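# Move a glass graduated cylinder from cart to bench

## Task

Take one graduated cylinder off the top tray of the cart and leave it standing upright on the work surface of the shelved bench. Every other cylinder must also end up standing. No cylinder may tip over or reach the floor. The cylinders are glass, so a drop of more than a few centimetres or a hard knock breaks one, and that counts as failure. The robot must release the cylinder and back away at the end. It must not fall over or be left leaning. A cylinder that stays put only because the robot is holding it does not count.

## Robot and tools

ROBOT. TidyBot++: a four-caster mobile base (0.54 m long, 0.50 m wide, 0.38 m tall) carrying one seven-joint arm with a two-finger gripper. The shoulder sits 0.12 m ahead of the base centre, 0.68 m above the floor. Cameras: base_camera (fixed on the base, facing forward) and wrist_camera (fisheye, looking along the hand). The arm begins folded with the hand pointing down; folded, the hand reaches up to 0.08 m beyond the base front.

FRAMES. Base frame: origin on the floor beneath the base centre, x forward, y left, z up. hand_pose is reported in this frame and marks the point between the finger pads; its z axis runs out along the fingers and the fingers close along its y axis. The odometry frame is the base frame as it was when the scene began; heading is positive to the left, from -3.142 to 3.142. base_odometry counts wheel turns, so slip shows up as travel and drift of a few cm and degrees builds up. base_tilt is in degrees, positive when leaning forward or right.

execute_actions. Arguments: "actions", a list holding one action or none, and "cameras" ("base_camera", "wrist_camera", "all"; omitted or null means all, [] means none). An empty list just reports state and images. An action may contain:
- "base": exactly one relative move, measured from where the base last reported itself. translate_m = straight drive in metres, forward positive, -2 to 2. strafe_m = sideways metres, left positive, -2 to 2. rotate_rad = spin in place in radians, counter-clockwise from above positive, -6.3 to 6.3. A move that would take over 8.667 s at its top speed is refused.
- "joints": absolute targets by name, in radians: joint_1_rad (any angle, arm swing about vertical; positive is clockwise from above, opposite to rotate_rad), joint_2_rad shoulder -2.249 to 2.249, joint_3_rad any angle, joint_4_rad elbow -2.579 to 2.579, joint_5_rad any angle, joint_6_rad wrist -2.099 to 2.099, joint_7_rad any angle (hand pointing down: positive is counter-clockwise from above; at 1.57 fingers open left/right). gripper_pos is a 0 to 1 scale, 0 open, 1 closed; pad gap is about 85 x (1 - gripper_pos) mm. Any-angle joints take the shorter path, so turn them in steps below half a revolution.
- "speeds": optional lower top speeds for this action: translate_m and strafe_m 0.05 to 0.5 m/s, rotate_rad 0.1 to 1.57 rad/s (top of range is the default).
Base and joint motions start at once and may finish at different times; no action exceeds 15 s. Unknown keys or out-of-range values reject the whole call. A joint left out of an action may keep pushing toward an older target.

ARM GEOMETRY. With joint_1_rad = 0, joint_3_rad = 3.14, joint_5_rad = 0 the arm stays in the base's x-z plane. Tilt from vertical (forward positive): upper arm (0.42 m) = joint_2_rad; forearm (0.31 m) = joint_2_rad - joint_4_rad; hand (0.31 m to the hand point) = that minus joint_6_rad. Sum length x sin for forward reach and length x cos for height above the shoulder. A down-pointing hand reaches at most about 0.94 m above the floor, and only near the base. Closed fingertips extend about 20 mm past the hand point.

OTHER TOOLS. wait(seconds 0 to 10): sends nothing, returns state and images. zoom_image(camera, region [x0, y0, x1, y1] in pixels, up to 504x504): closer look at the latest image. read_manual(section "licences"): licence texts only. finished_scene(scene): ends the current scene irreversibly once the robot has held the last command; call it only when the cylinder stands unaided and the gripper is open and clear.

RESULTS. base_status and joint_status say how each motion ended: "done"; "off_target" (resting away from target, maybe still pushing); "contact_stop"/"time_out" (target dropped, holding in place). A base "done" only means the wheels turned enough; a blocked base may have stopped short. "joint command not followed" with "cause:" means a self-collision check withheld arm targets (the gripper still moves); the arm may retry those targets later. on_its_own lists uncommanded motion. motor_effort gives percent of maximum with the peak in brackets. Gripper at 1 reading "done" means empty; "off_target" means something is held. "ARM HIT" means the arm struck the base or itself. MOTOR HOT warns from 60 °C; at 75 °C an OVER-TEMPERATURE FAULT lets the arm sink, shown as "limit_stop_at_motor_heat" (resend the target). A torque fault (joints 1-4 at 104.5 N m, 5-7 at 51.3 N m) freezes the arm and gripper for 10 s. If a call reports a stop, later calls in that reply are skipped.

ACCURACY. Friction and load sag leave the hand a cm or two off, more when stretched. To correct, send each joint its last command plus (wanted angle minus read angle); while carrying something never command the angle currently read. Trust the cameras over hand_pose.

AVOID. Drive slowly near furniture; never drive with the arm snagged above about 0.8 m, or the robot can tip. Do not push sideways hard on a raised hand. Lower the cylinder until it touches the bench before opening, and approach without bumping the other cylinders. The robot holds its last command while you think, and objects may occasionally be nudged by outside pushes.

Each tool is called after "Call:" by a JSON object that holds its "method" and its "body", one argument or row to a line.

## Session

Call:
{"method": "execute_actions", "body": {
  "actions": []
}}

Scene clock: 0.00 s.
base_odometry: x=+0.000 y=+0.000 heading=+0.000 (m, m, rad; odometry frame)
base_tilt: forward=-0.4 right=-0.1 (deg)
base_status: not commanded
joint_positions: joint_1_rad=-0.019 joint_2_rad=-0.321 joint_3_rad=+3.162 joint_4_rad=-2.537 joint_5_rad=-0.019 joint_6_rad=-0.874 joint_7_rad=+1.582 gripper_pos=+0.000
joint_status: not commanded
motor_effort: joint_1_rad=+0 joint_2_rad=-1 joint_3_rad=+0 joint_4_rad=+15 joint_5_rad=+0 joint_6_rad=+1 joint_7_rad=+0 (%)
hand_pose: x=+0.2536 y=+0.0066 z=+0.5812 quat_wxyz=(-0.011, +1.000, -0.001, +0.026) (m; base frame)
pictures: base_camera, wrist_camera
Images, in order (width x height): base_camera 644x364, wrist_camera 644x476.

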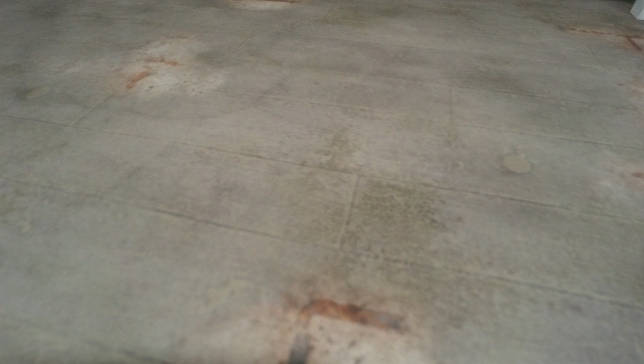

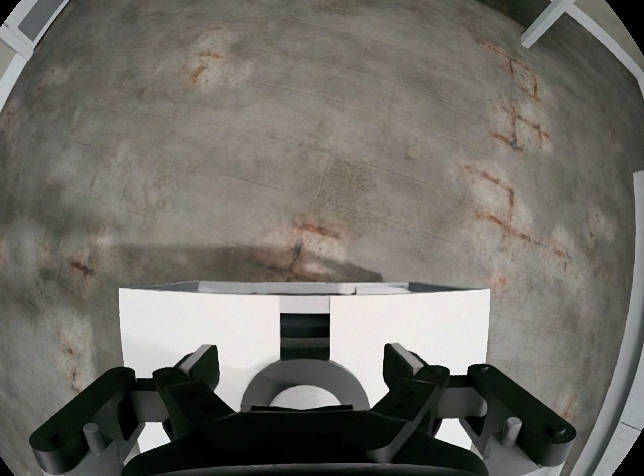

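Call:
{"method": "execute_actions", "body": {
  "actions": [
    {"joints":{"joint_6_rad":0.3}}
  ],
  "cameras": ["wrist_camera"]
}}

Call:
{"method": "execute_actions", "body": {
  "actions": [
    {"base":{"rotate_rad":2.1}}
  ],
  "cameras": ["wrist_camera"]
}}

Call:
{"method": "execute_actions", "body": {
  "actions": [
    {"base":{"rotate_rad":2.1}}
  ],
  "cameras": ["wrist_camera"]
}}

Scene clock: 1.67 s.
base_odometry: x=+0.000 y=+0.000 heading=+0.000 (m, m, rad; odometry frame)
base_tilt: forward=-0.4 right=-0.1 (deg)
base_status: not commanded
joint_positions: joint_1_rad=-0.019 joint_2_rad=-0.321 joint_3_rad=+3.162 joint_4_rad=-2.537 joint_5_rad=-0.019 joint_6_rad=+0.299 joint_7_rad=+1.582 gripper_pos=+0.000
joint_status: all done
motor_effort: joint_1_rad=+0(0) joint_2_rad=-5(6) joint_3_rad=+0(1) joint_4_rad=+21(20) joint_5_rad=+0(0) joint_6_rad=+9(9) joint_7_rad=+0(0) (%)
hand_pose: x=+0.5305 y=-0.0012 z=+0.7867 quat_wxyz=(-0.002, +0.818, -0.007, +0.575) (m; base frame)
pictures: wrist_camera
Images, in order (width x height): wrist_camera 644x476.

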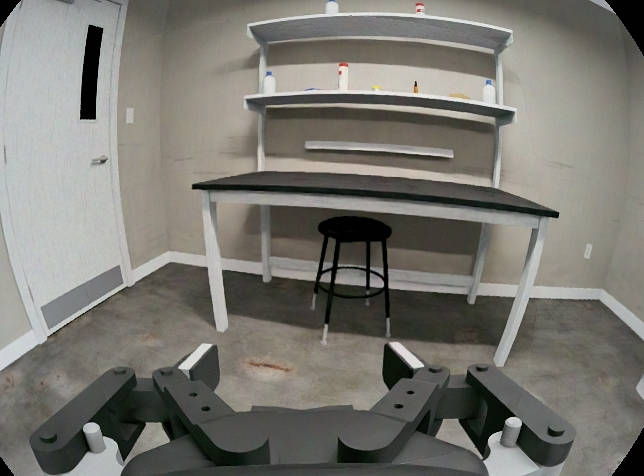

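Scene clock: 4.30 s.
base_odometry: x=+0.000 y=+0.000 heading=+2.099 (m, m, rad; odometry frame)
base_tilt: forward=-0.4 right=-0.1 (deg)
base_status: done
joint_positions: joint_1_rad=-0.019 joint_2_rad=-0.321 joint_3_rad=+3.162 joint_4_rad=-2.537 joint_5_rad=-0.019 joint_6_rad=+0.299 joint_7_rad=+1.582 gripper_pos=+0.000
joint_status: not commanded
motor_effort: joint_1_rad=+0(1) joint_2_rad=-5(6) joint_3_rad=+0(1) joint_4_rad=+20(20) joint_5_rad=+0(1) joint_6_rad=+9(9) joint_7_rad=+0(1) (%)
hand_pose: x=+0.5305 y=-0.0012 z=+0.7867 quat_wxyz=(-0.002, +0.818, -0.007, +0.575) (m; base frame)
pictures: wrist_camera
Images, in order (width x height): wrist_camera 644x476.

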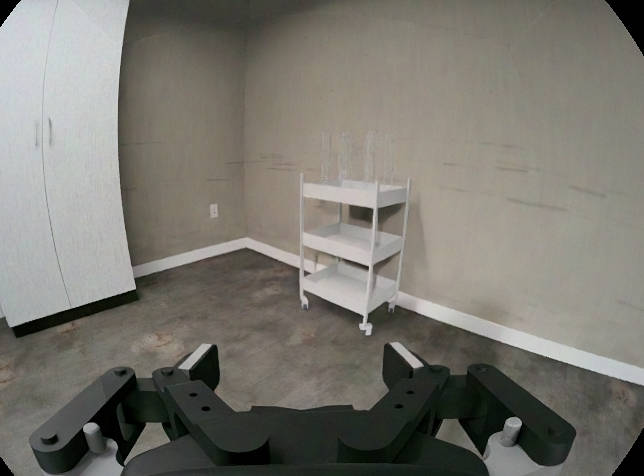

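Scene clock: 6.93 s.
base_odometry: x=+0.000 y=+0.000 heading=-2.085 (m, m, rad; odometry frame)
base_tilt: forward=-0.4 right=-0.1 (deg)
base_status: done
joint_positions: joint_1_rad=-0.019 joint_2_rad=-0.321 joint_3_rad=+3.162 joint_4_rad=-2.537 joint_5_rad=-0.019 joint_6_rad=+0.299 joint_7_rad=+1.582 gripper_pos=+0.000
joint_status: not commanded
motor_effort: joint_1_rad=+0(1) joint_2_rad=-5(6) joint_3_rad=+0(1) joint_4_rad=+20(21) joint_5_rad=+0(1) joint_6_rad=+9(9) joint_7_rad=-1(0) (%)
hand_pose: x=+0.5305 y=-0.0012 z=+0.7867 quat_wxyz=(-0.002, +0.818, -0.007, +0.575) (m; base frame)
pictures: wrist_camera
Images, in order (width x height): wrist_camera 644x476.

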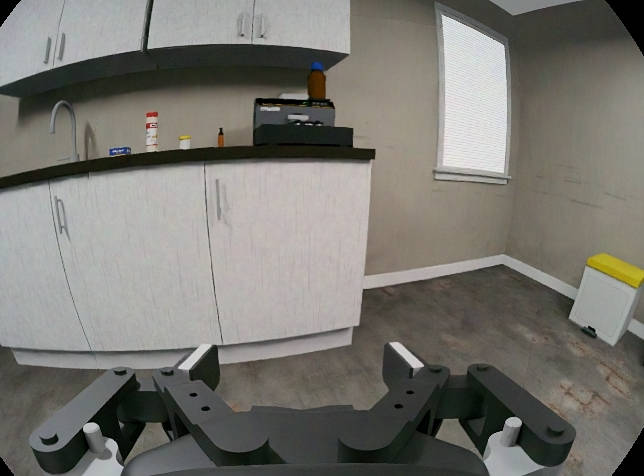

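Call:
{"method": "execute_actions", "body": {
  "actions": [
    {"base":{"rotate_rad":-2.27},"joints":{"joint_1_rad":0.02,"joint_2_rad":0.25,"joint_3_rad":3.14,"joint_4_rad":-2.22,"joint_5_rad":0,"joint_6_rad":0.92,"joint_7_rad":1.57}}
  ],
  "cameras": []
}}

Call:
{"method": "execute_actions", "body": {
  "actions": [
    {"base":{"translate_m":0.65}}
  ],
  "cameras": ["wrist_camera"]
}}

Call:
{"method": "zoom_image", "body": {
  "camera": "wrist_camera",
  "region": [160,150,480,400]
}}

Scene clock: 10.03 s.
base_odometry: x=+0.000 y=+0.000 heading=+1.929 (m, m, rad; odometry frame)
base_tilt: forward=-0.4 right=-0.1 (deg)
base_status: done
joint_positions: joint_1_rad=+0.018 joint_2_rad=+0.256 joint_3_rad=+3.146 joint_4_rad=-2.228 joint_5_rad=-0.018 joint_6_rad=+0.896 joint_7_rad=+1.582 gripper_pos=+0.000
joint_status: all done
motor_effort: joint_1_rad=+0(3) joint_2_rad=-22(25) joint_3_rad=+0(3) joint_4_rad=+17(22) joint_5_rad=+0(0) joint_6_rad=+9(8) joint_7_rad=+0(1) (%)
hand_pose: x=+0.7287 y=-0.0161 z=+0.8346 quat_wxyz=(+0.013, +0.713, -0.012, +0.701) (m; base frame)
pictures: none
No camera images: the call's "cameras" was empty. Leave "cameras" out to get every camera's image.

Scene clock: 12.70 s.
base_odometry: x=-0.227 y=+0.609 heading=+1.928 (m, m, rad; odometry frame)
base_tilt: forward=-0.4 right=-0.1 (deg)
base_status: done
joint_positions: joint_1_rad=+0.018 joint_2_rad=+0.254 joint_3_rad=+3.146 joint_4_rad=-2.228 joint_5_rad=-0.018 joint_6_rad=+0.898 joint_7_rad=+1.582 gripper_pos=+0.000
joint_status: not commanded
motor_effort: joint_1_rad=+0(1) joint_2_rad=-22(25) joint_3_rad=+0(0) joint_4_rad=+18(19) joint_5_rad=+0(0) joint_6_rad=+9(10) joint_7_rad=+0(0) (%)
hand_pose: x=+0.7284 y=-0.0161 z=+0.8366 quat_wxyz=(+0.013, +0.712, -0.012, +0.702) (m; base frame)
pictures: wrist_camera
Images, in order (width x height): wrist_camera 644x476.

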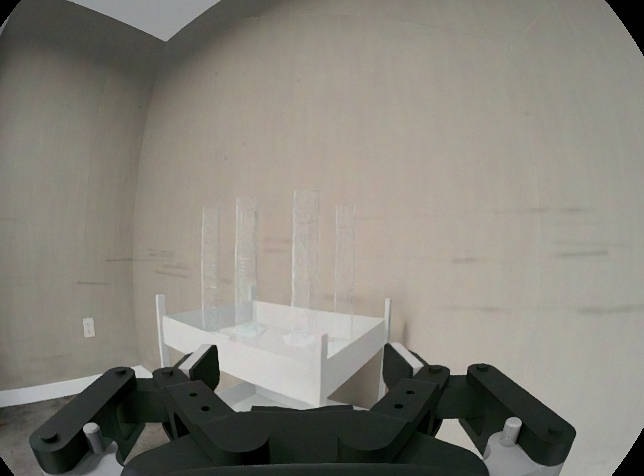

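Region (160, 150, 480, 400) of wrist_camera's 644x476 image, scaled by 1.575; it fills the top 394 rows of this view, and the rest is white.

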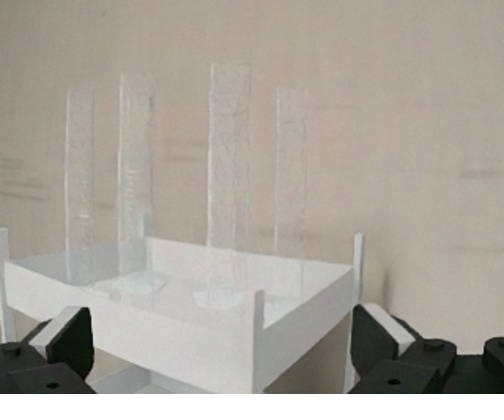

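Call:
{"method": "execute_actions", "body": {
  "actions": [
    {"base":{"translate_m":0.27},"speeds":{"translate_m":0.25},"joints":{"joint_6_rad":0.97}}
  ],
  "cameras": ["wrist_camera"]
}}

Scene clock: 14.77 s.
base_odometry: x=-0.322 y=+0.862 heading=+1.928 (m, m, rad; odometry frame)
base_tilt: forward=-0.4 right=-0.1 (deg)
base_status: done
joint_positions: joint_1_rad=+0.018 joint_2_rad=+0.251 joint_3_rad=+3.146 joint_4_rad=-2.228 joint_5_rad=-0.018 joint_6_rad=+0.951 joint_7_rad=+1.582 gripper_pos=+0.000
joint_status: all done
motor_effort: joint_1_rad=+0(1) joint_2_rad=-22(24) joint_3_rad=-1(1) joint_4_rad=+17(20) joint_5_rad=+0(0) joint_6_rad=+9(11) joint_7_rad=-1(0) (%)
hand_pose: x=+0.7278 y=-0.0162 z=+0.8548 quat_wxyz=(+0.013, +0.692, -0.012, +0.722) (m; base frame)
pictures: wrist_camera
Images, in order (width x height): wrist_camera 644x476.

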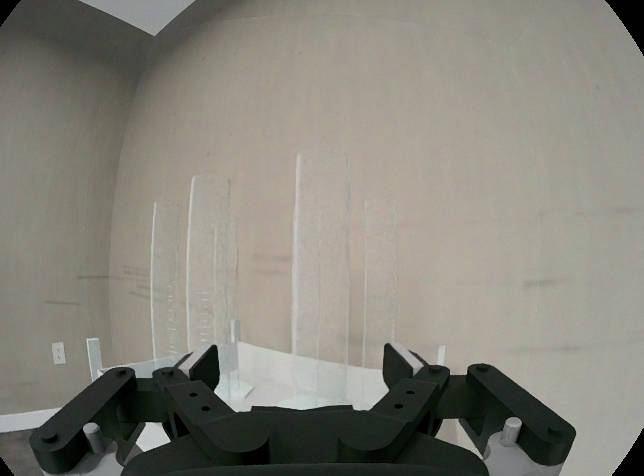

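Call:
{"method": "execute_actions", "body": {
  "actions": [
    {"base":{"strafe_m":-0.024},"speeds":{"strafe_m":0.1}}
  ],
  "cameras": []
}}

Call:
{"method": "execute_actions", "body": {
  "actions": [
    {"base":{"translate_m":0.08},"speeds":{"translate_m":0.1}}
  ],
  "cameras": ["wrist_camera"]
}}

Scene clock: 15.70 s.
base_odometry: x=-0.299 y=+0.871 heading=+1.928 (m, m, rad; odometry frame)
base_tilt: forward=-0.4 right=-0.1 (deg)
base_status: done
joint_positions: joint_1_rad=+0.021 joint_2_rad=+0.251 joint_3_rad=+3.146 joint_4_rad=-2.228 joint_5_rad=-0.017 joint_6_rad=+0.951 joint_7_rad=+1.582 gripper_pos=+0.000
joint_status: not commanded
motor_effort: joint_1_rad=+0(2) joint_2_rad=-22(23) joint_3_rad=+0(2) joint_4_rad=+17(18) joint_5_rad=+0(0) joint_6_rad=+10(10) joint_7_rad=+0(1) (%)
hand_pose: x=+0.7278 y=-0.0179 z=+0.8548 quat_wxyz=(+0.014, +0.692, -0.013, +0.722) (m; base frame)
pictures: none
No camera images: the call's "cameras" was empty. Leave "cameras" out to get every camera's image.

Scene clock: 17.07 s.
base_odometry: x=-0.327 y=+0.946 heading=+1.928 (m, m, rad; odometry frame)
base_tilt: forward=-0.4 right=-0.2 (deg)
base_status: done
joint_positions: joint_1_rad=+0.021 joint_2_rad=+0.251 joint_3_rad=+3.146 joint_4_rad=-2.228 joint_5_rad=-0.017 joint_6_rad=+0.952 joint_7_rad=+1.582 gripper_pos=+0.000
joint_status: not commanded
motor_effort: joint_1_rad=-1(1) joint_2_rad=-22(25) joint_3_rad=+0(0) joint_4_rad=+18(19) joint_5_rad=+0(0) joint_6_rad=+10(10) joint_7_rad=+0(0) (%)
hand_pose: x=+0.7276 y=-0.0179 z=+0.8554 quat_wxyz=(+0.014, +0.691, -0.013, +0.722) (m; base frame)
pictures: wrist_camera
Images, in order (width x height): wrist_camera 644x476.

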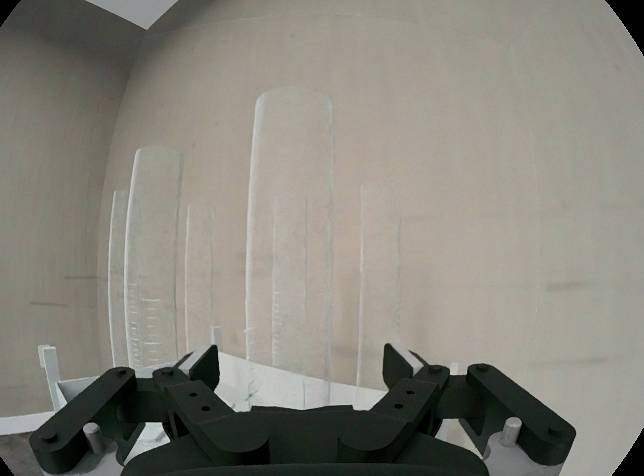

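Call:
{"method": "execute_actions", "body": {
  "actions": [
    {"base":{"strafe_m":0.007},"speeds":{"strafe_m":0.05}}
  ],
  "cameras": []
}}

Call:
{"method": "execute_actions", "body": {
  "actions": [
    {"base":{"translate_m":0.045},"speeds":{"translate_m":0.07}}
  ],
  "cameras": ["wrist_camera"]
}}

Scene clock: 18.33 s.
base_odometry: x=-0.333 y=+0.944 heading=+1.927 (m, m, rad; odometry frame)
base_tilt: forward=-0.4 right=-0.1 (deg)
base_status: done
joint_positions: joint_1_rad=+0.020 joint_2_rad=+0.251 joint_3_rad=+3.145 joint_4_rad=-2.228 joint_5_rad=-0.017 joint_6_rad=+0.952 joint_7_rad=+1.582 gripper_pos=+0.000
joint_status: not commanded
motor_effort: joint_1_rad=+0(3) joint_2_rad=-22(23) joint_3_rad=-1(2) joint_4_rad=+18(18) joint_5_rad=+0(1) joint_6_rad=+9(9) joint_7_rad=+0(1) (%)
hand_pose: x=+0.7276 y=-0.0174 z=+0.8554 quat_wxyz=(+0.014, +0.691, -0.013, +0.722) (m; base frame)
pictures: none
No camera images: the call's "cameras" was empty. Leave "cameras" out to get every camera's image.

Scene clock: 19.47 s.
base_odometry: x=-0.349 y=+0.986 heading=+1.928 (m, m, rad; odometry frame)
base_tilt: forward=-0.4 right=-0.1 (deg)
base_status: done
joint_positions: joint_1_rad=+0.020 joint_2_rad=+0.250 joint_3_rad=+3.145 joint_4_rad=-2.228 joint_5_rad=-0.017 joint_6_rad=+0.952 joint_7_rad=+1.582 gripper_pos=+0.000
joint_status: not commanded
motor_effort: joint_1_rad=+0(3) joint_2_rad=-22(24) joint_3_rad=+0(2) joint_4_rad=+17(18) joint_5_rad=+0(1) joint_6_rad=+9(10) joint_7_rad=+0(0) (%)
hand_pose: x=+0.7276 y=-0.0174 z=+0.8557 quat_wxyz=(+0.014, +0.691, -0.013, +0.722) (m; base frame)
pictures: wrist_camera
Images, in order (width x height): wrist_camera 644x476.

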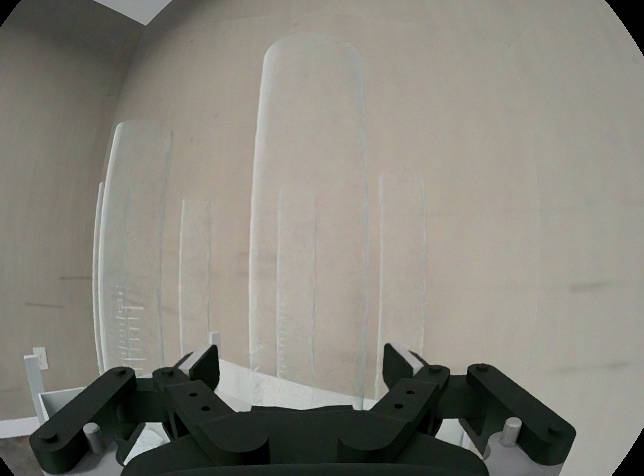

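Good. Close and lift the same way.

Call:
{"method": "execute_actions", "body": {
  "actions": [
    {"joints":{"gripper_pos":1}}
  ],
  "cameras": ["wrist_camera"]
}}

Scene clock: 20.63 s.
base_odometry: x=-0.349 y=+0.986 heading=+1.928 (m, m, rad; odometry frame)
base_tilt: forward=-0.4 right=-0.2 (deg)
base_status: not commanded
joint_positions: joint_1_rad=+0.020 joint_2_rad=+0.250 joint_3_rad=+3.145 joint_4_rad=-2.228 joint_5_rad=-0.017 joint_6_rad=+0.952 joint_7_rad=+1.582 gripper_pos=+0.560
joint_status: gripper_pos off_target (ended at +0.560, target +1.000)
motor_effort: joint_1_rad=+0(1) joint_2_rad=-23(24) joint_3_rad=+0(1) joint_4_rad=+18(20) joint_5_rad=+0(0) joint_6_rad=+10(11) joint_7_rad=+0(0) (%)
hand_pose: x=+0.7276 y=-0.0174 z=+0.8556 quat_wxyz=(+0.014, +0.691, -0.013, +0.722) (m; base frame)
pictures: wrist_camera
Images, in order (width x height): wrist_camera 644x476.

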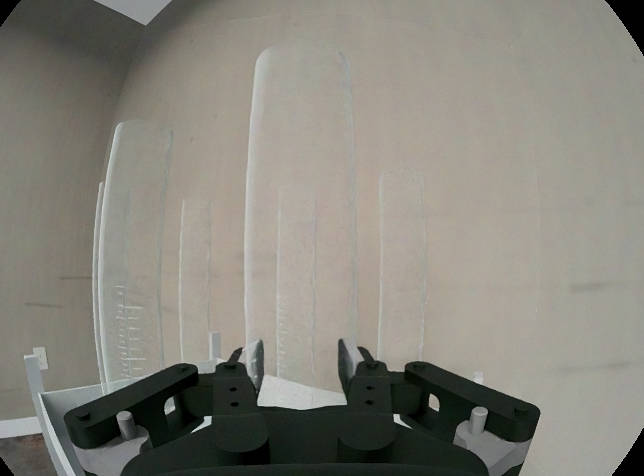

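Call:
{"method": "execute_actions", "body": {
  "actions": [
    {"joints":{"joint_2_rad":0.076,"joint_4_rad":-2.05,"joint_6_rad":0.585}}
  ],
  "cameras": ["wrist_camera"]
}}

Call:
{"method": "execute_actions", "body": {
  "actions": [
    {"joints":{"joint_2_rad":-0.011,"joint_4_rad":-1.84,"joint_6_rad":0.29}}
  ],
  "cameras": []
}}

Call:
{"method": "execute_actions", "body": {
  "actions": [
    {"joints":{"joint_2_rad":-0.035,"joint_4_rad":-1.58,"joint_6_rad":0.0}}
  ],
  "cameras": []
}}

Call:
{"method": "execute_actions", "body": {
  "actions": [
    {"joints":{"joint_2_rad":-0.03,"joint_4_rad":-1.40,"joint_6_rad":-0.17}}
  ],
  "cameras": ["wrist_camera"]
}}

Call:
{"method": "execute_actions", "body": {
  "actions": [
    {"base":{"translate_m":-1.0},"speeds":{"translate_m":0.3}}
  ],
  "cameras": ["wrist_camera"]
}}

Scene clock: 22.13 s.
base_odometry: x=-0.349 y=+0.986 heading=+1.928 (m, m, rad; odometry frame)
base_tilt: forward=-0.4 right=-0.1 (deg)
base_status: not commanded
joint_positions: joint_1_rad=+0.020 joint_2_rad=+0.085 joint_3_rad=+3.145 joint_4_rad=-2.072 joint_5_rad=-0.017 joint_6_rad=+0.598 joint_7_rad=+1.582 gripper_pos=+0.560
joint_status: all done
motor_effort: joint_1_rad=+0(0) joint_2_rad=-22(26) joint_3_rad=-1(1) joint_4_rad=+24(24) joint_5_rad=+0(0) joint_6_rad=+11(13) joint_7_rad=+0(0) (%)
hand_pose: x=+0.7276 y=-0.0163 z=+0.9309 quat_wxyz=(+0.011, +0.703, -0.013, +0.711) (m; base frame)
pictures: wrist_camera
Images, in order (width x height): wrist_camera 644x476.

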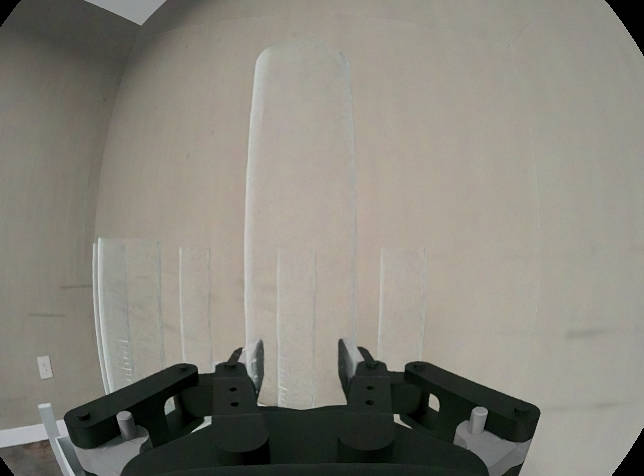

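Scene clock: 23.33 s.
base_odometry: x=-0.349 y=+0.986 heading=+1.928 (m, m, rad; odometry frame)
base_tilt: forward=-0.4 right=-0.1 (deg)
base_status: not commanded
joint_positions: joint_1_rad=+0.020 joint_2_rad=+0.002 joint_3_rad=+3.145 joint_4_rad=-1.863 joint_5_rad=-0.017 joint_6_rad=+0.303 joint_7_rad=+1.582 gripper_pos=+0.560
joint_status: all done
motor_effort: joint_1_rad=+0(0) joint_2_rad=-21(24) joint_3_rad=+0(0) joint_4_rad=+26(27) joint_5_rad=+0(0) joint_6_rad=+12(12) joint_7_rad=+0(1) (%)
hand_pose: x=+0.7318 y=-0.0150 z=+1.0141 quat_wxyz=(+0.008, +0.704, -0.012, +0.710) (m; base frame)
pictures: none
No camera images: the call's "cameras" was empty. Leave "cameras" out to get every camera's image.

Scene clock: 24.63 s.
base_odometry: x=-0.349 y=+0.986 heading=+1.928 (m, m, rad; odometry frame)
base_tilt: forward=-0.4 right=-0.1 (deg)
base_status: not commanded
joint_positions: joint_1_rad=+0.020 joint_2_rad=-0.017 joint_3_rad=+3.145 joint_4_rad=-1.606 joint_5_rad=-0.017 joint_6_rad=+0.013 joint_7_rad=+1.582 gripper_pos=+0.560
joint_status: all done
motor_effort: joint_1_rad=+0(0) joint_2_rad=-21(23) joint_3_rad=+0(1) joint_4_rad=+26(28) joint_5_rad=+0(0) joint_6_rad=+11(12) joint_7_rad=+0(1) (%)
hand_pose: x=+0.7372 y=-0.0137 z=+1.0955 quat_wxyz=(+0.006, +0.709, -0.011, +0.705) (m; base frame)
pictures: none
No camera images: the call's "cameras" was empty. Leave "cameras" out to get every camera's image.

Scene clock: 25.83 s.
base_odometry: x=-0.349 y=+0.986 heading=+1.928 (m, m, rad; odometry frame)
base_tilt: forward=-0.4 right=-0.1 (deg)
base_status: not commanded
joint_positions: joint_1_rad=+0.020 joint_2_rad=-0.018 joint_3_rad=+3.145 joint_4_rad=-1.425 joint_5_rad=-0.017 joint_6_rad=-0.157 joint_7_rad=+1.582 gripper_pos=+0.560
joint_status: all done
motor_effort: joint_1_rad=+0(1) joint_2_rad=-21(22) joint_3_rad=+0(1) joint_4_rad=+26(28) joint_5_rad=+0(0) joint_6_rad=+11(12) joint_7_rad=+0(0) (%)
hand_pose: x=+0.7327 y=-0.0127 z=+1.1562 quat_wxyz=(+0.005, +0.704, -0.010, +0.710) (m; base frame)
pictures: wrist_camera
Images, in order (width x height): wrist_camera 644x476.

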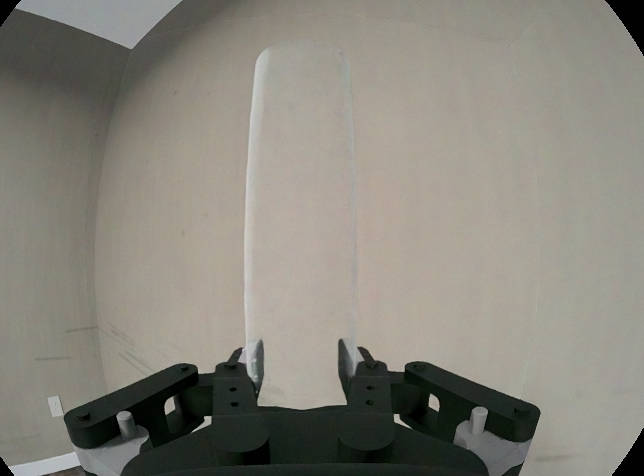

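Scene clock: 30.20 s.
base_odometry: x=+0.000 y=+0.049 heading=+1.927 (m, m, rad; odometry frame)
base_tilt: forward=-0.4 right=-0.1 (deg)
base_status: done
joint_positions: joint_1_rad=+0.020 joint_2_rad=-0.021 joint_3_rad=+3.145 joint_4_rad=-1.424 joint_5_rad=-0.017 joint_6_rad=-0.161 joint_7_rad=+1.582 gripper_pos=+0.560
joint_status: not commanded
motor_effort: joint_1_rad=+0(3) joint_2_rad=-21(24) joint_3_rad=+0(3) joint_4_rad=+27(28) joint_5_rad=+0(0) joint_6_rad=+11(11) joint_7_rad=+0(0) (%)
hand_pose: x=+0.7314 y=-0.0123 z=+1.1569 quat_wxyz=(+0.005, +0.705, -0.009, +0.709) (m; base frame)
pictures: wrist_camera
Images, in order (width x height): wrist_camera 644x476.

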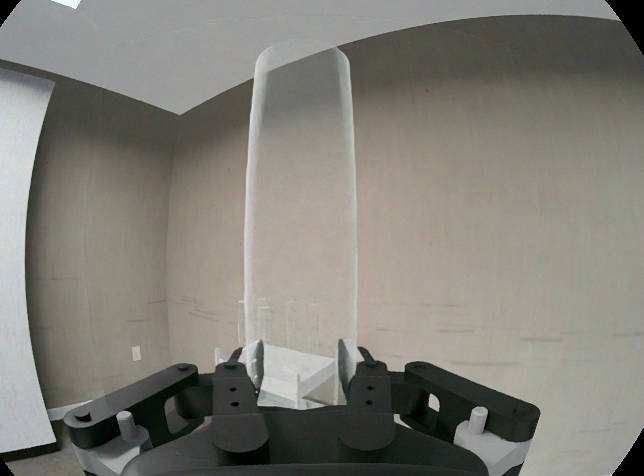

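Call:
{"method": "execute_actions", "body": {
  "actions": [
    {"base":{"rotate_rad":-2.03},"speeds":{"rotate_rad":0.6}}
  ]
}}

Scene clock: 34.53 s.
base_odometry: x=+0.000 y=+0.049 heading=-0.102 (m, m, rad; odometry frame)
base_tilt: forward=-0.4 right=-0.1 (deg)
base_status: done
joint_positions: joint_1_rad=+0.022 joint_2_rad=-0.021 joint_3_rad=+3.142 joint_4_rad=-1.424 joint_5_rad=-0.017 joint_6_rad=-0.161 joint_7_rad=+1.582 gripper_pos=+0.560
joint_status: not commanded
motor_effort: joint_1_rad=+0(3) joint_2_rad=-21(22) joint_3_rad=+1(2) joint_4_rad=+27(27) joint_5_rad=+0(0) joint_6_rad=+11(11) joint_7_rad=-1(0) (%)
hand_pose: x=+0.7314 y=-0.0115 z=+1.1569 quat_wxyz=(+0.005, +0.705, -0.009, +0.709) (m; base frame)
pictures: base_camera, wrist_camera
Images, in order (width x height): base_camera 644x364, wrist_camera 644x476.

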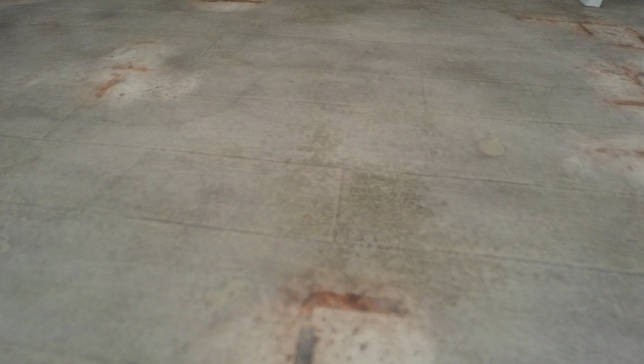

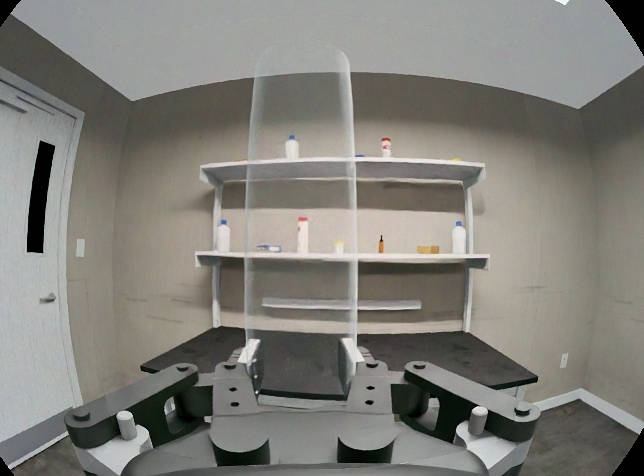

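Call:
{"method": "execute_actions", "body": {
  "actions": [
    {"base":{"rotate_rad":-0.1},"speeds":{"rotate_rad":0.4}}
  ],
  "cameras": []
}}

Call:
{"method": "execute_actions", "body": {
  "actions": [
    {"base":{"translate_m":0.5},"speeds":{"translate_m":0.3}}
  ]
}}

Scene clock: 35.60 s.
base_odometry: x=+0.000 y=+0.049 heading=-0.202 (m, m, rad; odometry frame)
base_tilt: forward=-0.4 right=-0.1 (deg)
base_status: done
joint_positions: joint_1_rad=+0.026 joint_2_rad=-0.021 joint_3_rad=+3.146 joint_4_rad=-1.424 joint_5_rad=-0.017 joint_6_rad=-0.161 joint_7_rad=+1.582 gripper_pos=+0.560
joint_status: not commanded
motor_effort: joint_1_rad=+0(4) joint_2_rad=-21(21) joint_3_rad=+1(3) joint_4_rad=+27(27) joint_5_rad=+0(0) joint_6_rad=+11(11) joint_7_rad=+0(0) (%)
hand_pose: x=+0.7313 y=-0.0165 z=+1.1569 quat_wxyz=(+0.008, +0.705, -0.012, +0.709) (m; base frame)
pictures: none
No camera images: the call's "cameras" was empty. Leave "cameras" out to get every camera's image.

Scene clock: 38.23 s.
base_odometry: x=+0.490 y=-0.052 heading=-0.203 (m, m, rad; odometry frame)
base_tilt: forward=-0.4 right=-0.1 (deg)
base_status: done
joint_positions: joint_1_rad=+0.026 joint_2_rad=-0.016 joint_3_rad=+3.146 joint_4_rad=-1.424 joint_5_rad=-0.017 joint_6_rad=-0.162 joint_7_rad=+1.582 gripper_pos=+0.560
joint_status: not commanded
motor_effort: joint_1_rad=+0(1) joint_2_rad=-21(24) joint_3_rad=+0(1) joint_4_rad=+27(28) joint_5_rad=+0(0) joint_6_rad=+11(12) joint_7_rad=-1(0) (%)
hand_pose: x=+0.7334 y=-0.0165 z=+1.1539 quat_wxyz=(+0.008, +0.707, -0.012, +0.707) (m; base frame)
pictures: base_camera, wrist_camera
Images, in order (width x height): base_camera 644x364, wrist_camera 644x476.

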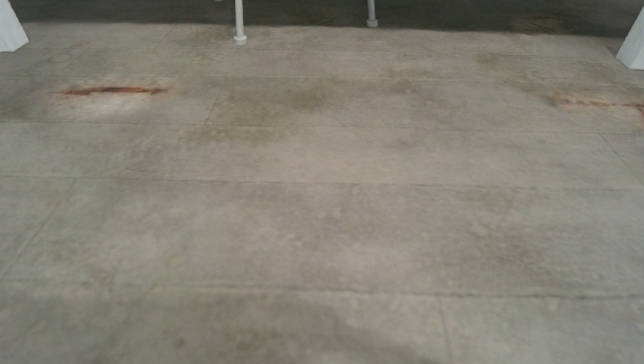

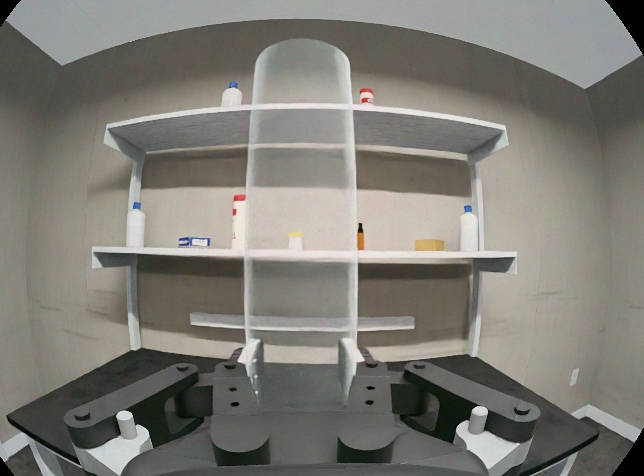

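Call:
{"method": "execute_actions", "body": {
  "actions": [
    {"base":{"translate_m":0.38},"speeds":{"translate_m":0.2}}
  ]
}}

Scene clock: 41.00 s.
base_odometry: x=+0.862 y=-0.129 heading=-0.203 (m, m, rad; odometry frame)
base_tilt: forward=-0.4 right=-0.1 (deg)
base_status: done
joint_positions: joint_1_rad=+0.026 joint_2_rad=-0.017 joint_3_rad=+3.146 joint_4_rad=-1.424 joint_5_rad=-0.017 joint_6_rad=-0.162 joint_7_rad=+1.582 gripper_pos=+0.560
joint_status: not commanded
motor_effort: joint_1_rad=+0(1) joint_2_rad=-21(24) joint_3_rad=+0(0) joint_4_rad=+27(28) joint_5_rad=+0(0) joint_6_rad=+12(12) joint_7_rad=-1(0) (%)
hand_pose: x=+0.7333 y=-0.0165 z=+1.1539 quat_wxyz=(+0.008, +0.707, -0.012, +0.707) (m; base frame)
pictures: base_camera, wrist_camera
Images, in order (width x height): base_camera 644x364, wrist_camera 644x476.

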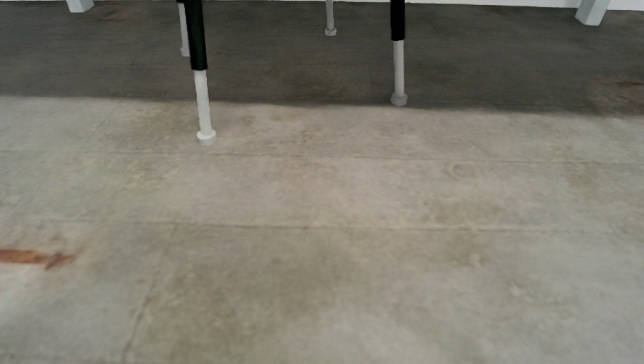

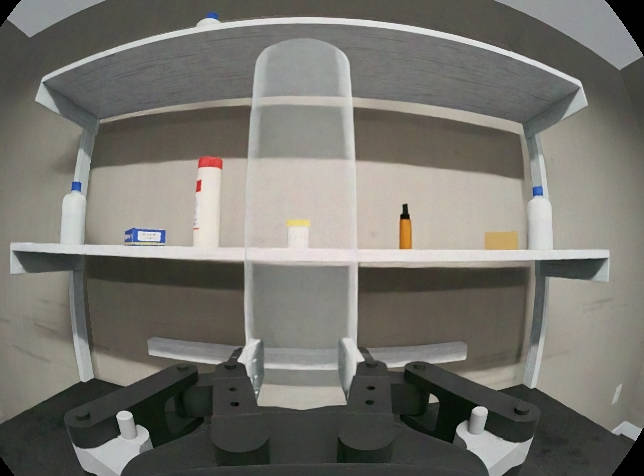

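Call:
{"method": "execute_actions", "body": {
  "actions": [
    {"joints":{"joint_4_rad":-1.55,"joint_6_rad":0.02}}
  ],
  "cameras": []
}}

Call:
{"method": "execute_actions", "body": {
  "actions": [
    {"joints":{"joint_4_rad":-1.64,"joint_6_rad":0.11}}
  ],
  "cameras": []
}}

Call:
{"method": "execute_actions", "body": {
  "actions": [
    {"joints":{"joint_4_rad":-1.71,"joint_6_rad":0.18}}
  ],
  "cameras": []
}}

Call:
{"method": "execute_actions", "body": {
  "actions": [
    {"joints":{"joint_4_rad":-1.78,"joint_6_rad":0.25}}
  ],
  "cameras": ["wrist_camera"]
}}

Scene clock: 42.47 s.
base_odometry: x=+0.862 y=-0.129 heading=-0.203 (m, m, rad; odometry frame)
base_tilt: forward=-0.4 right=-0.1 (deg)
base_status: not commanded
joint_positions: joint_1_rad=+0.026 joint_2_rad=-0.017 joint_3_rad=+3.146 joint_4_rad=-1.551 joint_5_rad=-0.017 joint_6_rad=-0.017 joint_7_rad=+1.582 gripper_pos=+0.560
joint_status: all done
motor_effort: joint_1_rad=+0(0) joint_2_rad=-21(22) joint_3_rad=-1(1) joint_4_rad=+27(29) joint_5_rad=+0(0) joint_6_rad=+11(11) joint_7_rad=-1(1) (%)
hand_pose: x=+0.7372 y=-0.0174 z=+1.1203 quat_wxyz=(+0.009, +0.700, -0.013, +0.714) (m; base frame)
pictures: none
No camera images: the call's "cameras" was empty. Leave "cameras" out to get every camera's image.

Scene clock: 43.37 s.
base_odometry: x=+0.862 y=-0.129 heading=-0.203 (m, m, rad; odometry frame)
base_tilt: forward=-0.4 right=-0.1 (deg)
base_status: not commanded
joint_positions: joint_1_rad=+0.026 joint_2_rad=-0.017 joint_3_rad=+3.146 joint_4_rad=-1.641 joint_5_rad=-0.017 joint_6_rad=+0.072 joint_7_rad=+1.582 gripper_pos=+0.560
joint_status: all done
motor_effort: joint_1_rad=+0(0) joint_2_rad=-21(22) joint_3_rad=-1(0) joint_4_rad=+26(28) joint_5_rad=+0(0) joint_6_rad=+11(11) joint_7_rad=+0(0) (%)
hand_pose: x=+0.7369 y=-0.0179 z=+1.0916 quat_wxyz=(+0.009, +0.700, -0.013, +0.714) (m; base frame)
pictures: none
No camera images: the call's "cameras" was empty. Leave "cameras" out to get every camera's image.

Scene clock: 44.20 s.
base_odometry: x=+0.862 y=-0.129 heading=-0.203 (m, m, rad; odometry frame)
base_tilt: forward=-0.4 right=-0.1 (deg)
base_status: not commanded
joint_positions: joint_1_rad=+0.026 joint_2_rad=-0.017 joint_3_rad=+3.146 joint_4_rad=-1.710 joint_5_rad=-0.017 joint_6_rad=+0.142 joint_7_rad=+1.582 gripper_pos=+0.560
joint_status: all done
motor_effort: joint_1_rad=+0(0) joint_2_rad=-21(22) joint_3_rad=+1(0) joint_4_rad=+27(27) joint_5_rad=+0(0) joint_6_rad=+11(11) joint_7_rad=+0(0) (%)
hand_pose: x=+0.7350 y=-0.0182 z=+1.0703 quat_wxyz=(+0.010, +0.700, -0.014, +0.714) (m; base frame)
pictures: none
No camera images: the call's "cameras" was empty. Leave "cameras" out to get every camera's image.

Scene clock: 45.03 s.
base_odometry: x=+0.862 y=-0.129 heading=-0.203 (m, m, rad; odometry frame)
base_tilt: forward=-0.4 right=-0.1 (deg)
base_status: not commanded
joint_positions: joint_1_rad=+0.026 joint_2_rad=-0.017 joint_3_rad=+3.146 joint_4_rad=-1.780 joint_5_rad=-0.017 joint_6_rad=+0.212 joint_7_rad=+1.582 gripper_pos=+0.560
joint_status: all done
motor_effort: joint_1_rad=+0(0) joint_2_rad=-20(22) joint_3_rad=+0(1) joint_4_rad=+27(27) joint_5_rad=+0(0) joint_6_rad=+11(13) joint_7_rad=+0(1) (%)
hand_pose: x=+0.7316 y=-0.0184 z=+1.0486 quat_wxyz=(+0.010, +0.700, -0.014, +0.714) (m; base frame)
pictures: wrist_camera
Images, in order (width x height): wrist_camera 644x476.

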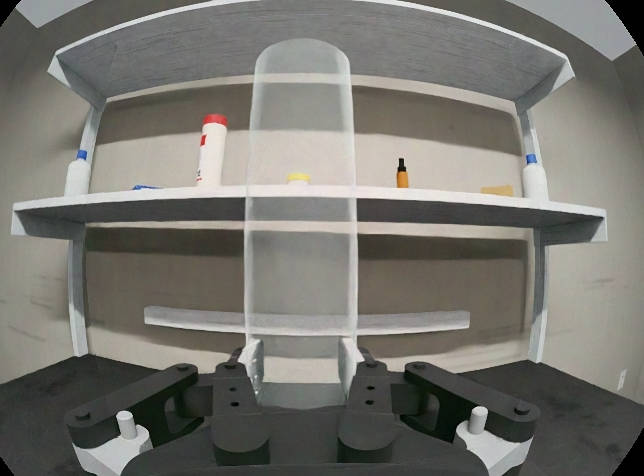

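Call:
{"method": "execute_actions", "body": {
  "actions": [
    {"joints":{"joint_4_rad":-1.84,"joint_6_rad":0.33}}
  ],
  "cameras": []
}}

Call:
{"method": "execute_actions", "body": {
  "actions": [
    {"joints":{"joint_4_rad":-1.90,"joint_6_rad":0.39}}
  ],
  "cameras": ["wrist_camera"]
}}

Scene clock: 45.97 s.
base_odometry: x=+0.862 y=-0.129 heading=-0.203 (m, m, rad; odometry frame)
base_tilt: forward=-0.4 right=-0.1 (deg)
base_status: not commanded
joint_positions: joint_1_rad=+0.026 joint_2_rad=-0.017 joint_3_rad=+3.146 joint_4_rad=-1.839 joint_5_rad=-0.017 joint_6_rad=+0.294 joint_7_rad=+1.582 gripper_pos=+0.560
joint_status: all done
motor_effort: joint_1_rad=+0(0) joint_2_rad=-20(21) joint_3_rad=-1(1) joint_4_rad=+26(28) joint_5_rad=+0(0) joint_6_rad=+11(11) joint_7_rad=+0(0) (%)
hand_pose: x=+0.7273 y=-0.0187 z=+1.0375 quat_wxyz=(+0.011, +0.692, -0.014, +0.722) (m; base frame)
pictures: none
No camera images: the call's "cameras" was empty. Leave "cameras" out to get every camera's image.

Scene clock: 46.77 s.
base_odometry: x=+0.862 y=-0.129 heading=-0.203 (m, m, rad; odometry frame)
base_tilt: forward=-0.4 right=-0.1 (deg)
base_status: not commanded
joint_positions: joint_1_rad=+0.026 joint_2_rad=-0.017 joint_3_rad=+3.146 joint_4_rad=-1.899 joint_5_rad=-0.017 joint_6_rad=+0.353 joint_7_rad=+1.582 gripper_pos=+0.560
joint_status: all done
motor_effort: joint_1_rad=+0(0) joint_2_rad=-20(21) joint_3_rad=+0(0) joint_4_rad=+26(27) joint_5_rad=+0(0) joint_6_rad=+11(12) joint_7_rad=-1(1) (%)
hand_pose: x=+0.7220 y=-0.0189 z=+1.0187 quat_wxyz=(+0.011, +0.692, -0.014, +0.721) (m; base frame)
pictures: wrist_camera
Images, in order (width x height): wrist_camera 644x476.

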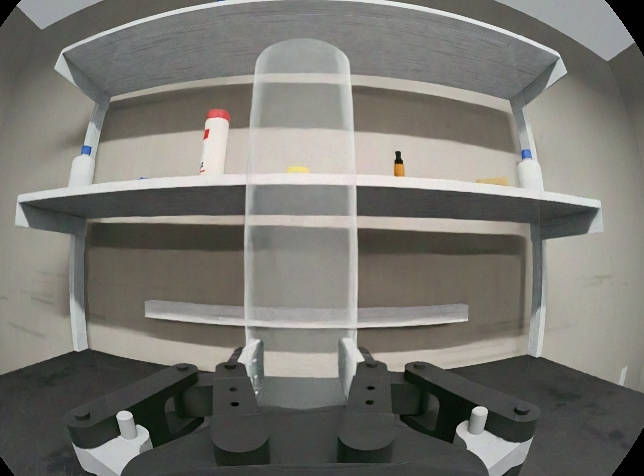

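Call:
{"method": "execute_actions", "body": {
  "actions": [
    {"joints":{"joint_4_rad":-1.95,"joint_6_rad":0.44}}
  ],
  "cameras": []
}}

Call:
{"method": "execute_actions", "body": {
  "actions": [
    {"joints":{"joint_4_rad":-2.0,"joint_6_rad":0.49}}
  ],
  "cameras": ["wrist_camera"]
}}

Scene clock: 47.70 s.
base_odometry: x=+0.862 y=-0.129 heading=-0.203 (m, m, rad; odometry frame)
base_tilt: forward=-0.4 right=-0.2 (deg)
base_status: not commanded
joint_positions: joint_1_rad=+0.026 joint_2_rad=-0.017 joint_3_rad=+3.146 joint_4_rad=-1.949 joint_5_rad=-0.017 joint_6_rad=+0.403 joint_7_rad=+1.582 gripper_pos=+0.560
joint_status: all done
motor_effort: joint_1_rad=+0(0) joint_2_rad=-20(21) joint_3_rad=+0(0) joint_4_rad=+25(27) joint_5_rad=+0(0) joint_6_rad=+11(12) joint_7_rad=+0(0) (%)
hand_pose: x=+0.7168 y=-0.0189 z=+1.0045 quat_wxyz=(+0.012, +0.692, -0.015, +0.722) (m; base frame)
pictures: none
No camera images: the call's "cameras" was empty. Leave "cameras" out to get every camera's image.

Scene clock: 48.47 s.
base_odometry: x=+0.862 y=-0.129 heading=-0.203 (m, m, rad; odometry frame)
base_tilt: forward=-0.4 right=-0.1 (deg)
base_status: not commanded
joint_positions: joint_1_rad=+0.026 joint_2_rad=-0.017 joint_3_rad=+3.146 joint_4_rad=-1.998 joint_5_rad=-0.017 joint_6_rad=+0.453 joint_7_rad=+1.582 gripper_pos=+0.560
joint_status: all done
motor_effort: joint_1_rad=+0(0) joint_2_rad=-20(20) joint_3_rad=+0(0) joint_4_rad=+25(26) joint_5_rad=+0(0) joint_6_rad=+11(14) joint_7_rad=+0(0) (%)
hand_pose: x=+0.7109 y=-0.0190 z=+0.9900 quat_wxyz=(+0.012, +0.692, -0.015, +0.722) (m; base frame)
pictures: wrist_camera
Images, in order (width x height): wrist_camera 644x476.

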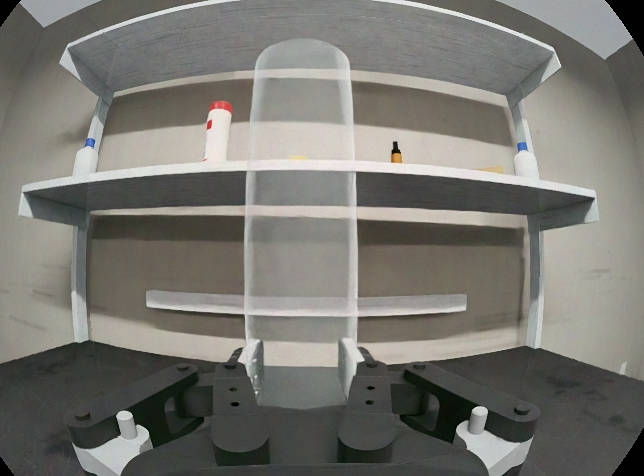

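Call:
{"method": "execute_actions", "body": {
  "actions": [
    {"joints":{"joint_2_rad":0.01,"joint_6_rad":0.52}}
  ],
  "cameras": []
}}

Call:
{"method": "execute_actions", "body": {
  "actions": [
    {"joints":{"joint_2_rad":0.05,"joint_6_rad":0.56}}
  ],
  "cameras": ["wrist_camera"]
}}

Scene clock: 49.47 s.
base_odometry: x=+0.862 y=-0.129 heading=-0.203 (m, m, rad; odometry frame)
base_tilt: forward=-0.4 right=-0.2 (deg)
base_status: not commanded
joint_positions: joint_1_rad=+0.026 joint_2_rad=+0.014 joint_3_rad=+3.146 joint_4_rad=-1.998 joint_5_rad=-0.017 joint_6_rad=+0.484 joint_7_rad=+1.582 gripper_pos=+0.560
joint_status: all done
motor_effort: joint_1_rad=+0(0) joint_2_rad=-21(22) joint_3_rad=+0(0) joint_4_rad=+25(26) joint_5_rad=+0(0) joint_6_rad=+11(12) joint_7_rad=+0(0) (%)
hand_pose: x=+0.7198 y=-0.0194 z=+0.9815 quat_wxyz=(+0.012, +0.692, -0.015, +0.722) (m; base frame)
pictures: none
No camera images: the call's "cameras" was empty. Leave "cameras" out to get every camera's image.

Scene clock: 50.23 s.
base_odometry: x=+0.862 y=-0.129 heading=-0.203 (m, m, rad; odometry frame)
base_tilt: forward=-0.4 right=-0.1 (deg)
base_status: not commanded
joint_positions: joint_1_rad=+0.026 joint_2_rad=+0.054 joint_3_rad=+3.146 joint_4_rad=-1.998 joint_5_rad=-0.017 joint_6_rad=+0.525 joint_7_rad=+1.582 gripper_pos=+0.560
joint_status: all done
motor_effort: joint_1_rad=+0(0) joint_2_rad=-22(23) joint_3_rad=-1(0) joint_4_rad=+25(25) joint_5_rad=+0(0) joint_6_rad=+11(12) joint_7_rad=+0(0) (%)
hand_pose: x=+0.7310 y=-0.0199 z=+0.9698 quat_wxyz=(+0.013, +0.692, -0.015, +0.722) (m; base frame)
pictures: wrist_camera
Images, in order (width x height): wrist_camera 644x476.

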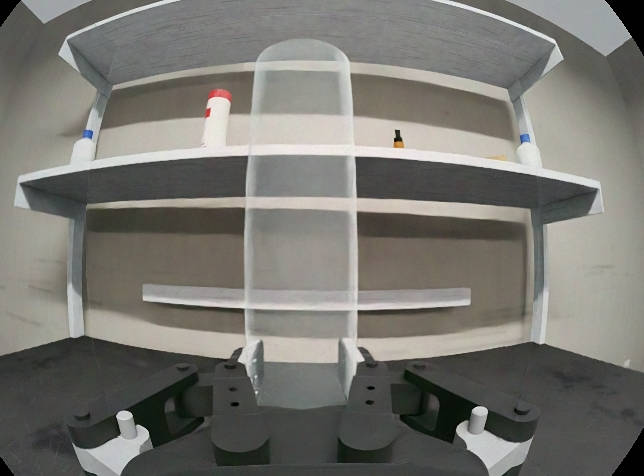

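S1's contact view had the shelf at about y=135, so contact is close.

Call:
{"method": "execute_actions", "body": {
  "actions": [
    {"joints":{"joint_2_rad":0.085,"joint_6_rad":0.595}}
  ],
  "cameras": []
}}

Call:
{"method": "execute_actions", "body": {
  "actions": [
    {"joints":{"joint_2_rad":0.12,"joint_6_rad":0.63}}
  ],
  "cameras": ["wrist_camera"]
}}

Scene clock: 51.13 s.
base_odometry: x=+0.862 y=-0.129 heading=-0.203 (m, m, rad; odometry frame)
base_tilt: forward=-0.4 right=-0.1 (deg)
base_status: not commanded
joint_positions: joint_1_rad=+0.026 joint_2_rad=+0.088 joint_3_rad=+3.146 joint_4_rad=-1.998 joint_5_rad=-0.017 joint_6_rad=+0.560 joint_7_rad=+1.582 gripper_pos=+0.560
joint_status: all done
motor_effort: joint_1_rad=+0(0) joint_2_rad=-23(24) joint_3_rad=+0(0) joint_4_rad=+24(25) joint_5_rad=+0(0) joint_6_rad=+12(12) joint_7_rad=+0(0) (%)
hand_pose: x=+0.7402 y=-0.0202 z=+0.9595 quat_wxyz=(+0.013, +0.691, -0.015, +0.722) (m; base frame)
pictures: none
No camera images: the call's "cameras" was empty. Leave "cameras" out to get every camera's image.

Scene clock: 51.80 s.
base_odometry: x=+0.862 y=-0.129 heading=-0.203 (m, m, rad; odometry frame)
base_tilt: forward=-0.4 right=-0.1 (deg)
base_status: not commanded
joint_positions: joint_1_rad=+0.026 joint_2_rad=+0.115 joint_3_rad=+3.146 joint_4_rad=-1.998 joint_5_rad=-0.017 joint_6_rad=+0.602 joint_7_rad=+1.582 gripper_pos=+0.560
joint_status: all done
motor_effort: joint_1_rad=+0(0) joint_2_rad=-22(24) joint_3_rad=-1(1) joint_4_rad=+23(24) joint_5_rad=+0(0) joint_6_rad=+10(10) joint_7_rad=+0(0) (%)
hand_pose: x=+0.7469 y=-0.0206 z=+0.9562 quat_wxyz=(+0.013, +0.685, -0.015, +0.728) (m; base frame)
pictures: wrist_camera
Images, in order (width x height): wrist_camera 644x476.

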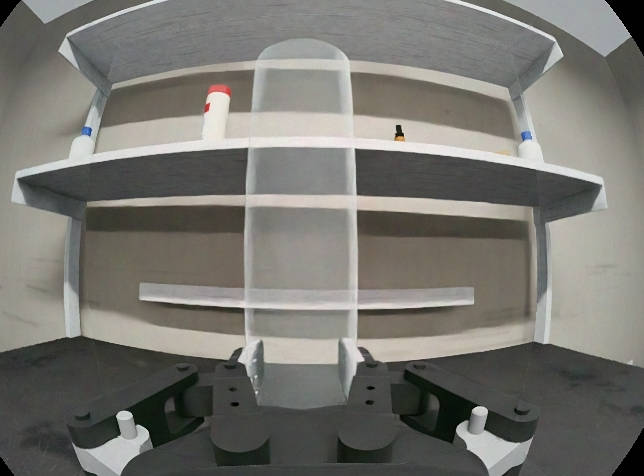

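Call:
{"method": "execute_actions", "body": {
  "actions": [
    {"joints":{"gripper_pos":0}}
  ],
  "cameras": ["wrist_camera"]
}}

Scene clock: 53.07 s.
base_odometry: x=+0.862 y=-0.129 heading=-0.203 (m, m, rad; odometry frame)
base_tilt: forward=-0.4 right=-0.1 (deg)
base_status: not commanded
joint_positions: joint_1_rad=+0.026 joint_2_rad=+0.115 joint_3_rad=+3.146 joint_4_rad=-1.998 joint_5_rad=-0.017 joint_6_rad=+0.605 joint_7_rad=+1.582 gripper_pos=+0.000
joint_status: all done
motor_effort: joint_1_rad=+0(1) joint_2_rad=-21(23) joint_3_rad=+0(0) joint_4_rad=+22(23) joint_5_rad=+0(0) joint_6_rad=+9(10) joint_7_rad=+0(0) (%)
hand_pose: x=+0.7468 y=-0.0206 z=+0.9569 quat_wxyz=(+0.013, +0.685, -0.015, +0.729) (m; base frame)
pictures: wrist_camera
Images, in order (width x height): wrist_camera 644x476.

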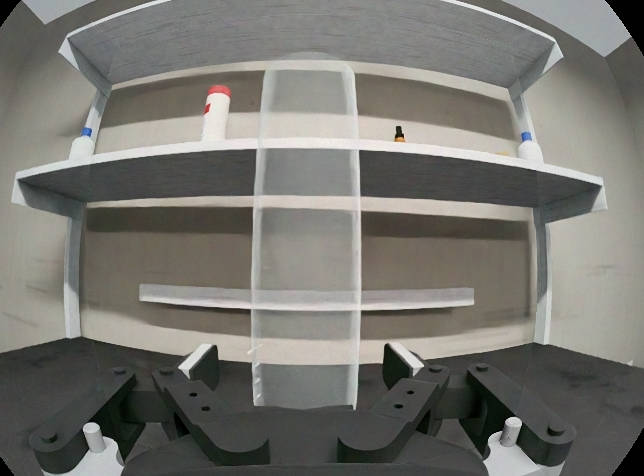

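Call:
{"method": "execute_actions", "body": {
  "actions": [
    {"base":{"translate_m":-0.45},"speeds":{"translate_m":0.25}}
  ],
  "cameras": ["wrist_camera"]
}}

Scene clock: 56.57 s.
base_odometry: x=+0.421 y=-0.038 heading=-0.204 (m, m, rad; odometry frame)
base_tilt: forward=-0.4 right=-0.1 (deg)
base_status: done
joint_positions: joint_1_rad=+0.026 joint_2_rad=+0.118 joint_3_rad=+3.146 joint_4_rad=-1.998 joint_5_rad=-0.017 joint_6_rad=+0.607 joint_7_rad=+1.582 gripper_pos=+0.000
joint_status: not commanded
motor_effort: joint_1_rad=+0(1) joint_2_rad=-21(24) joint_3_rad=-1(1) joint_4_rad=+22(23) joint_5_rad=+0(0) joint_6_rad=+10(9) joint_7_rad=+0(0) (%)
hand_pose: x=+0.7476 y=-0.0206 z=+0.9558 quat_wxyz=(+0.013, +0.685, -0.015, +0.728) (m; base frame)
pictures: wrist_camera
Images, in order (width x height): wrist_camera 644x476.

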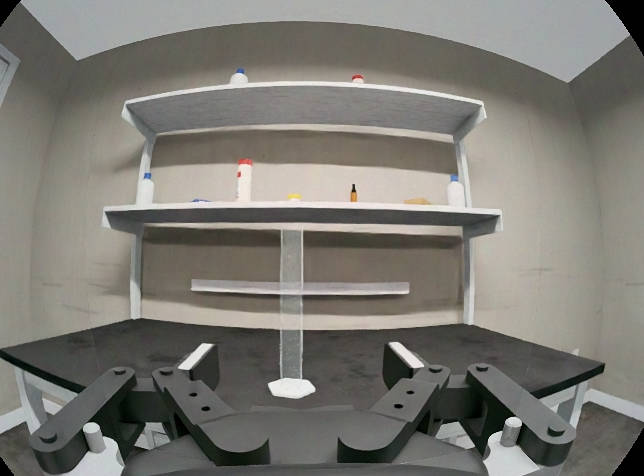

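Call:
{"method": "finished_scene", "body": {
  "scene": 2
}}

The scene is finished: the task was done.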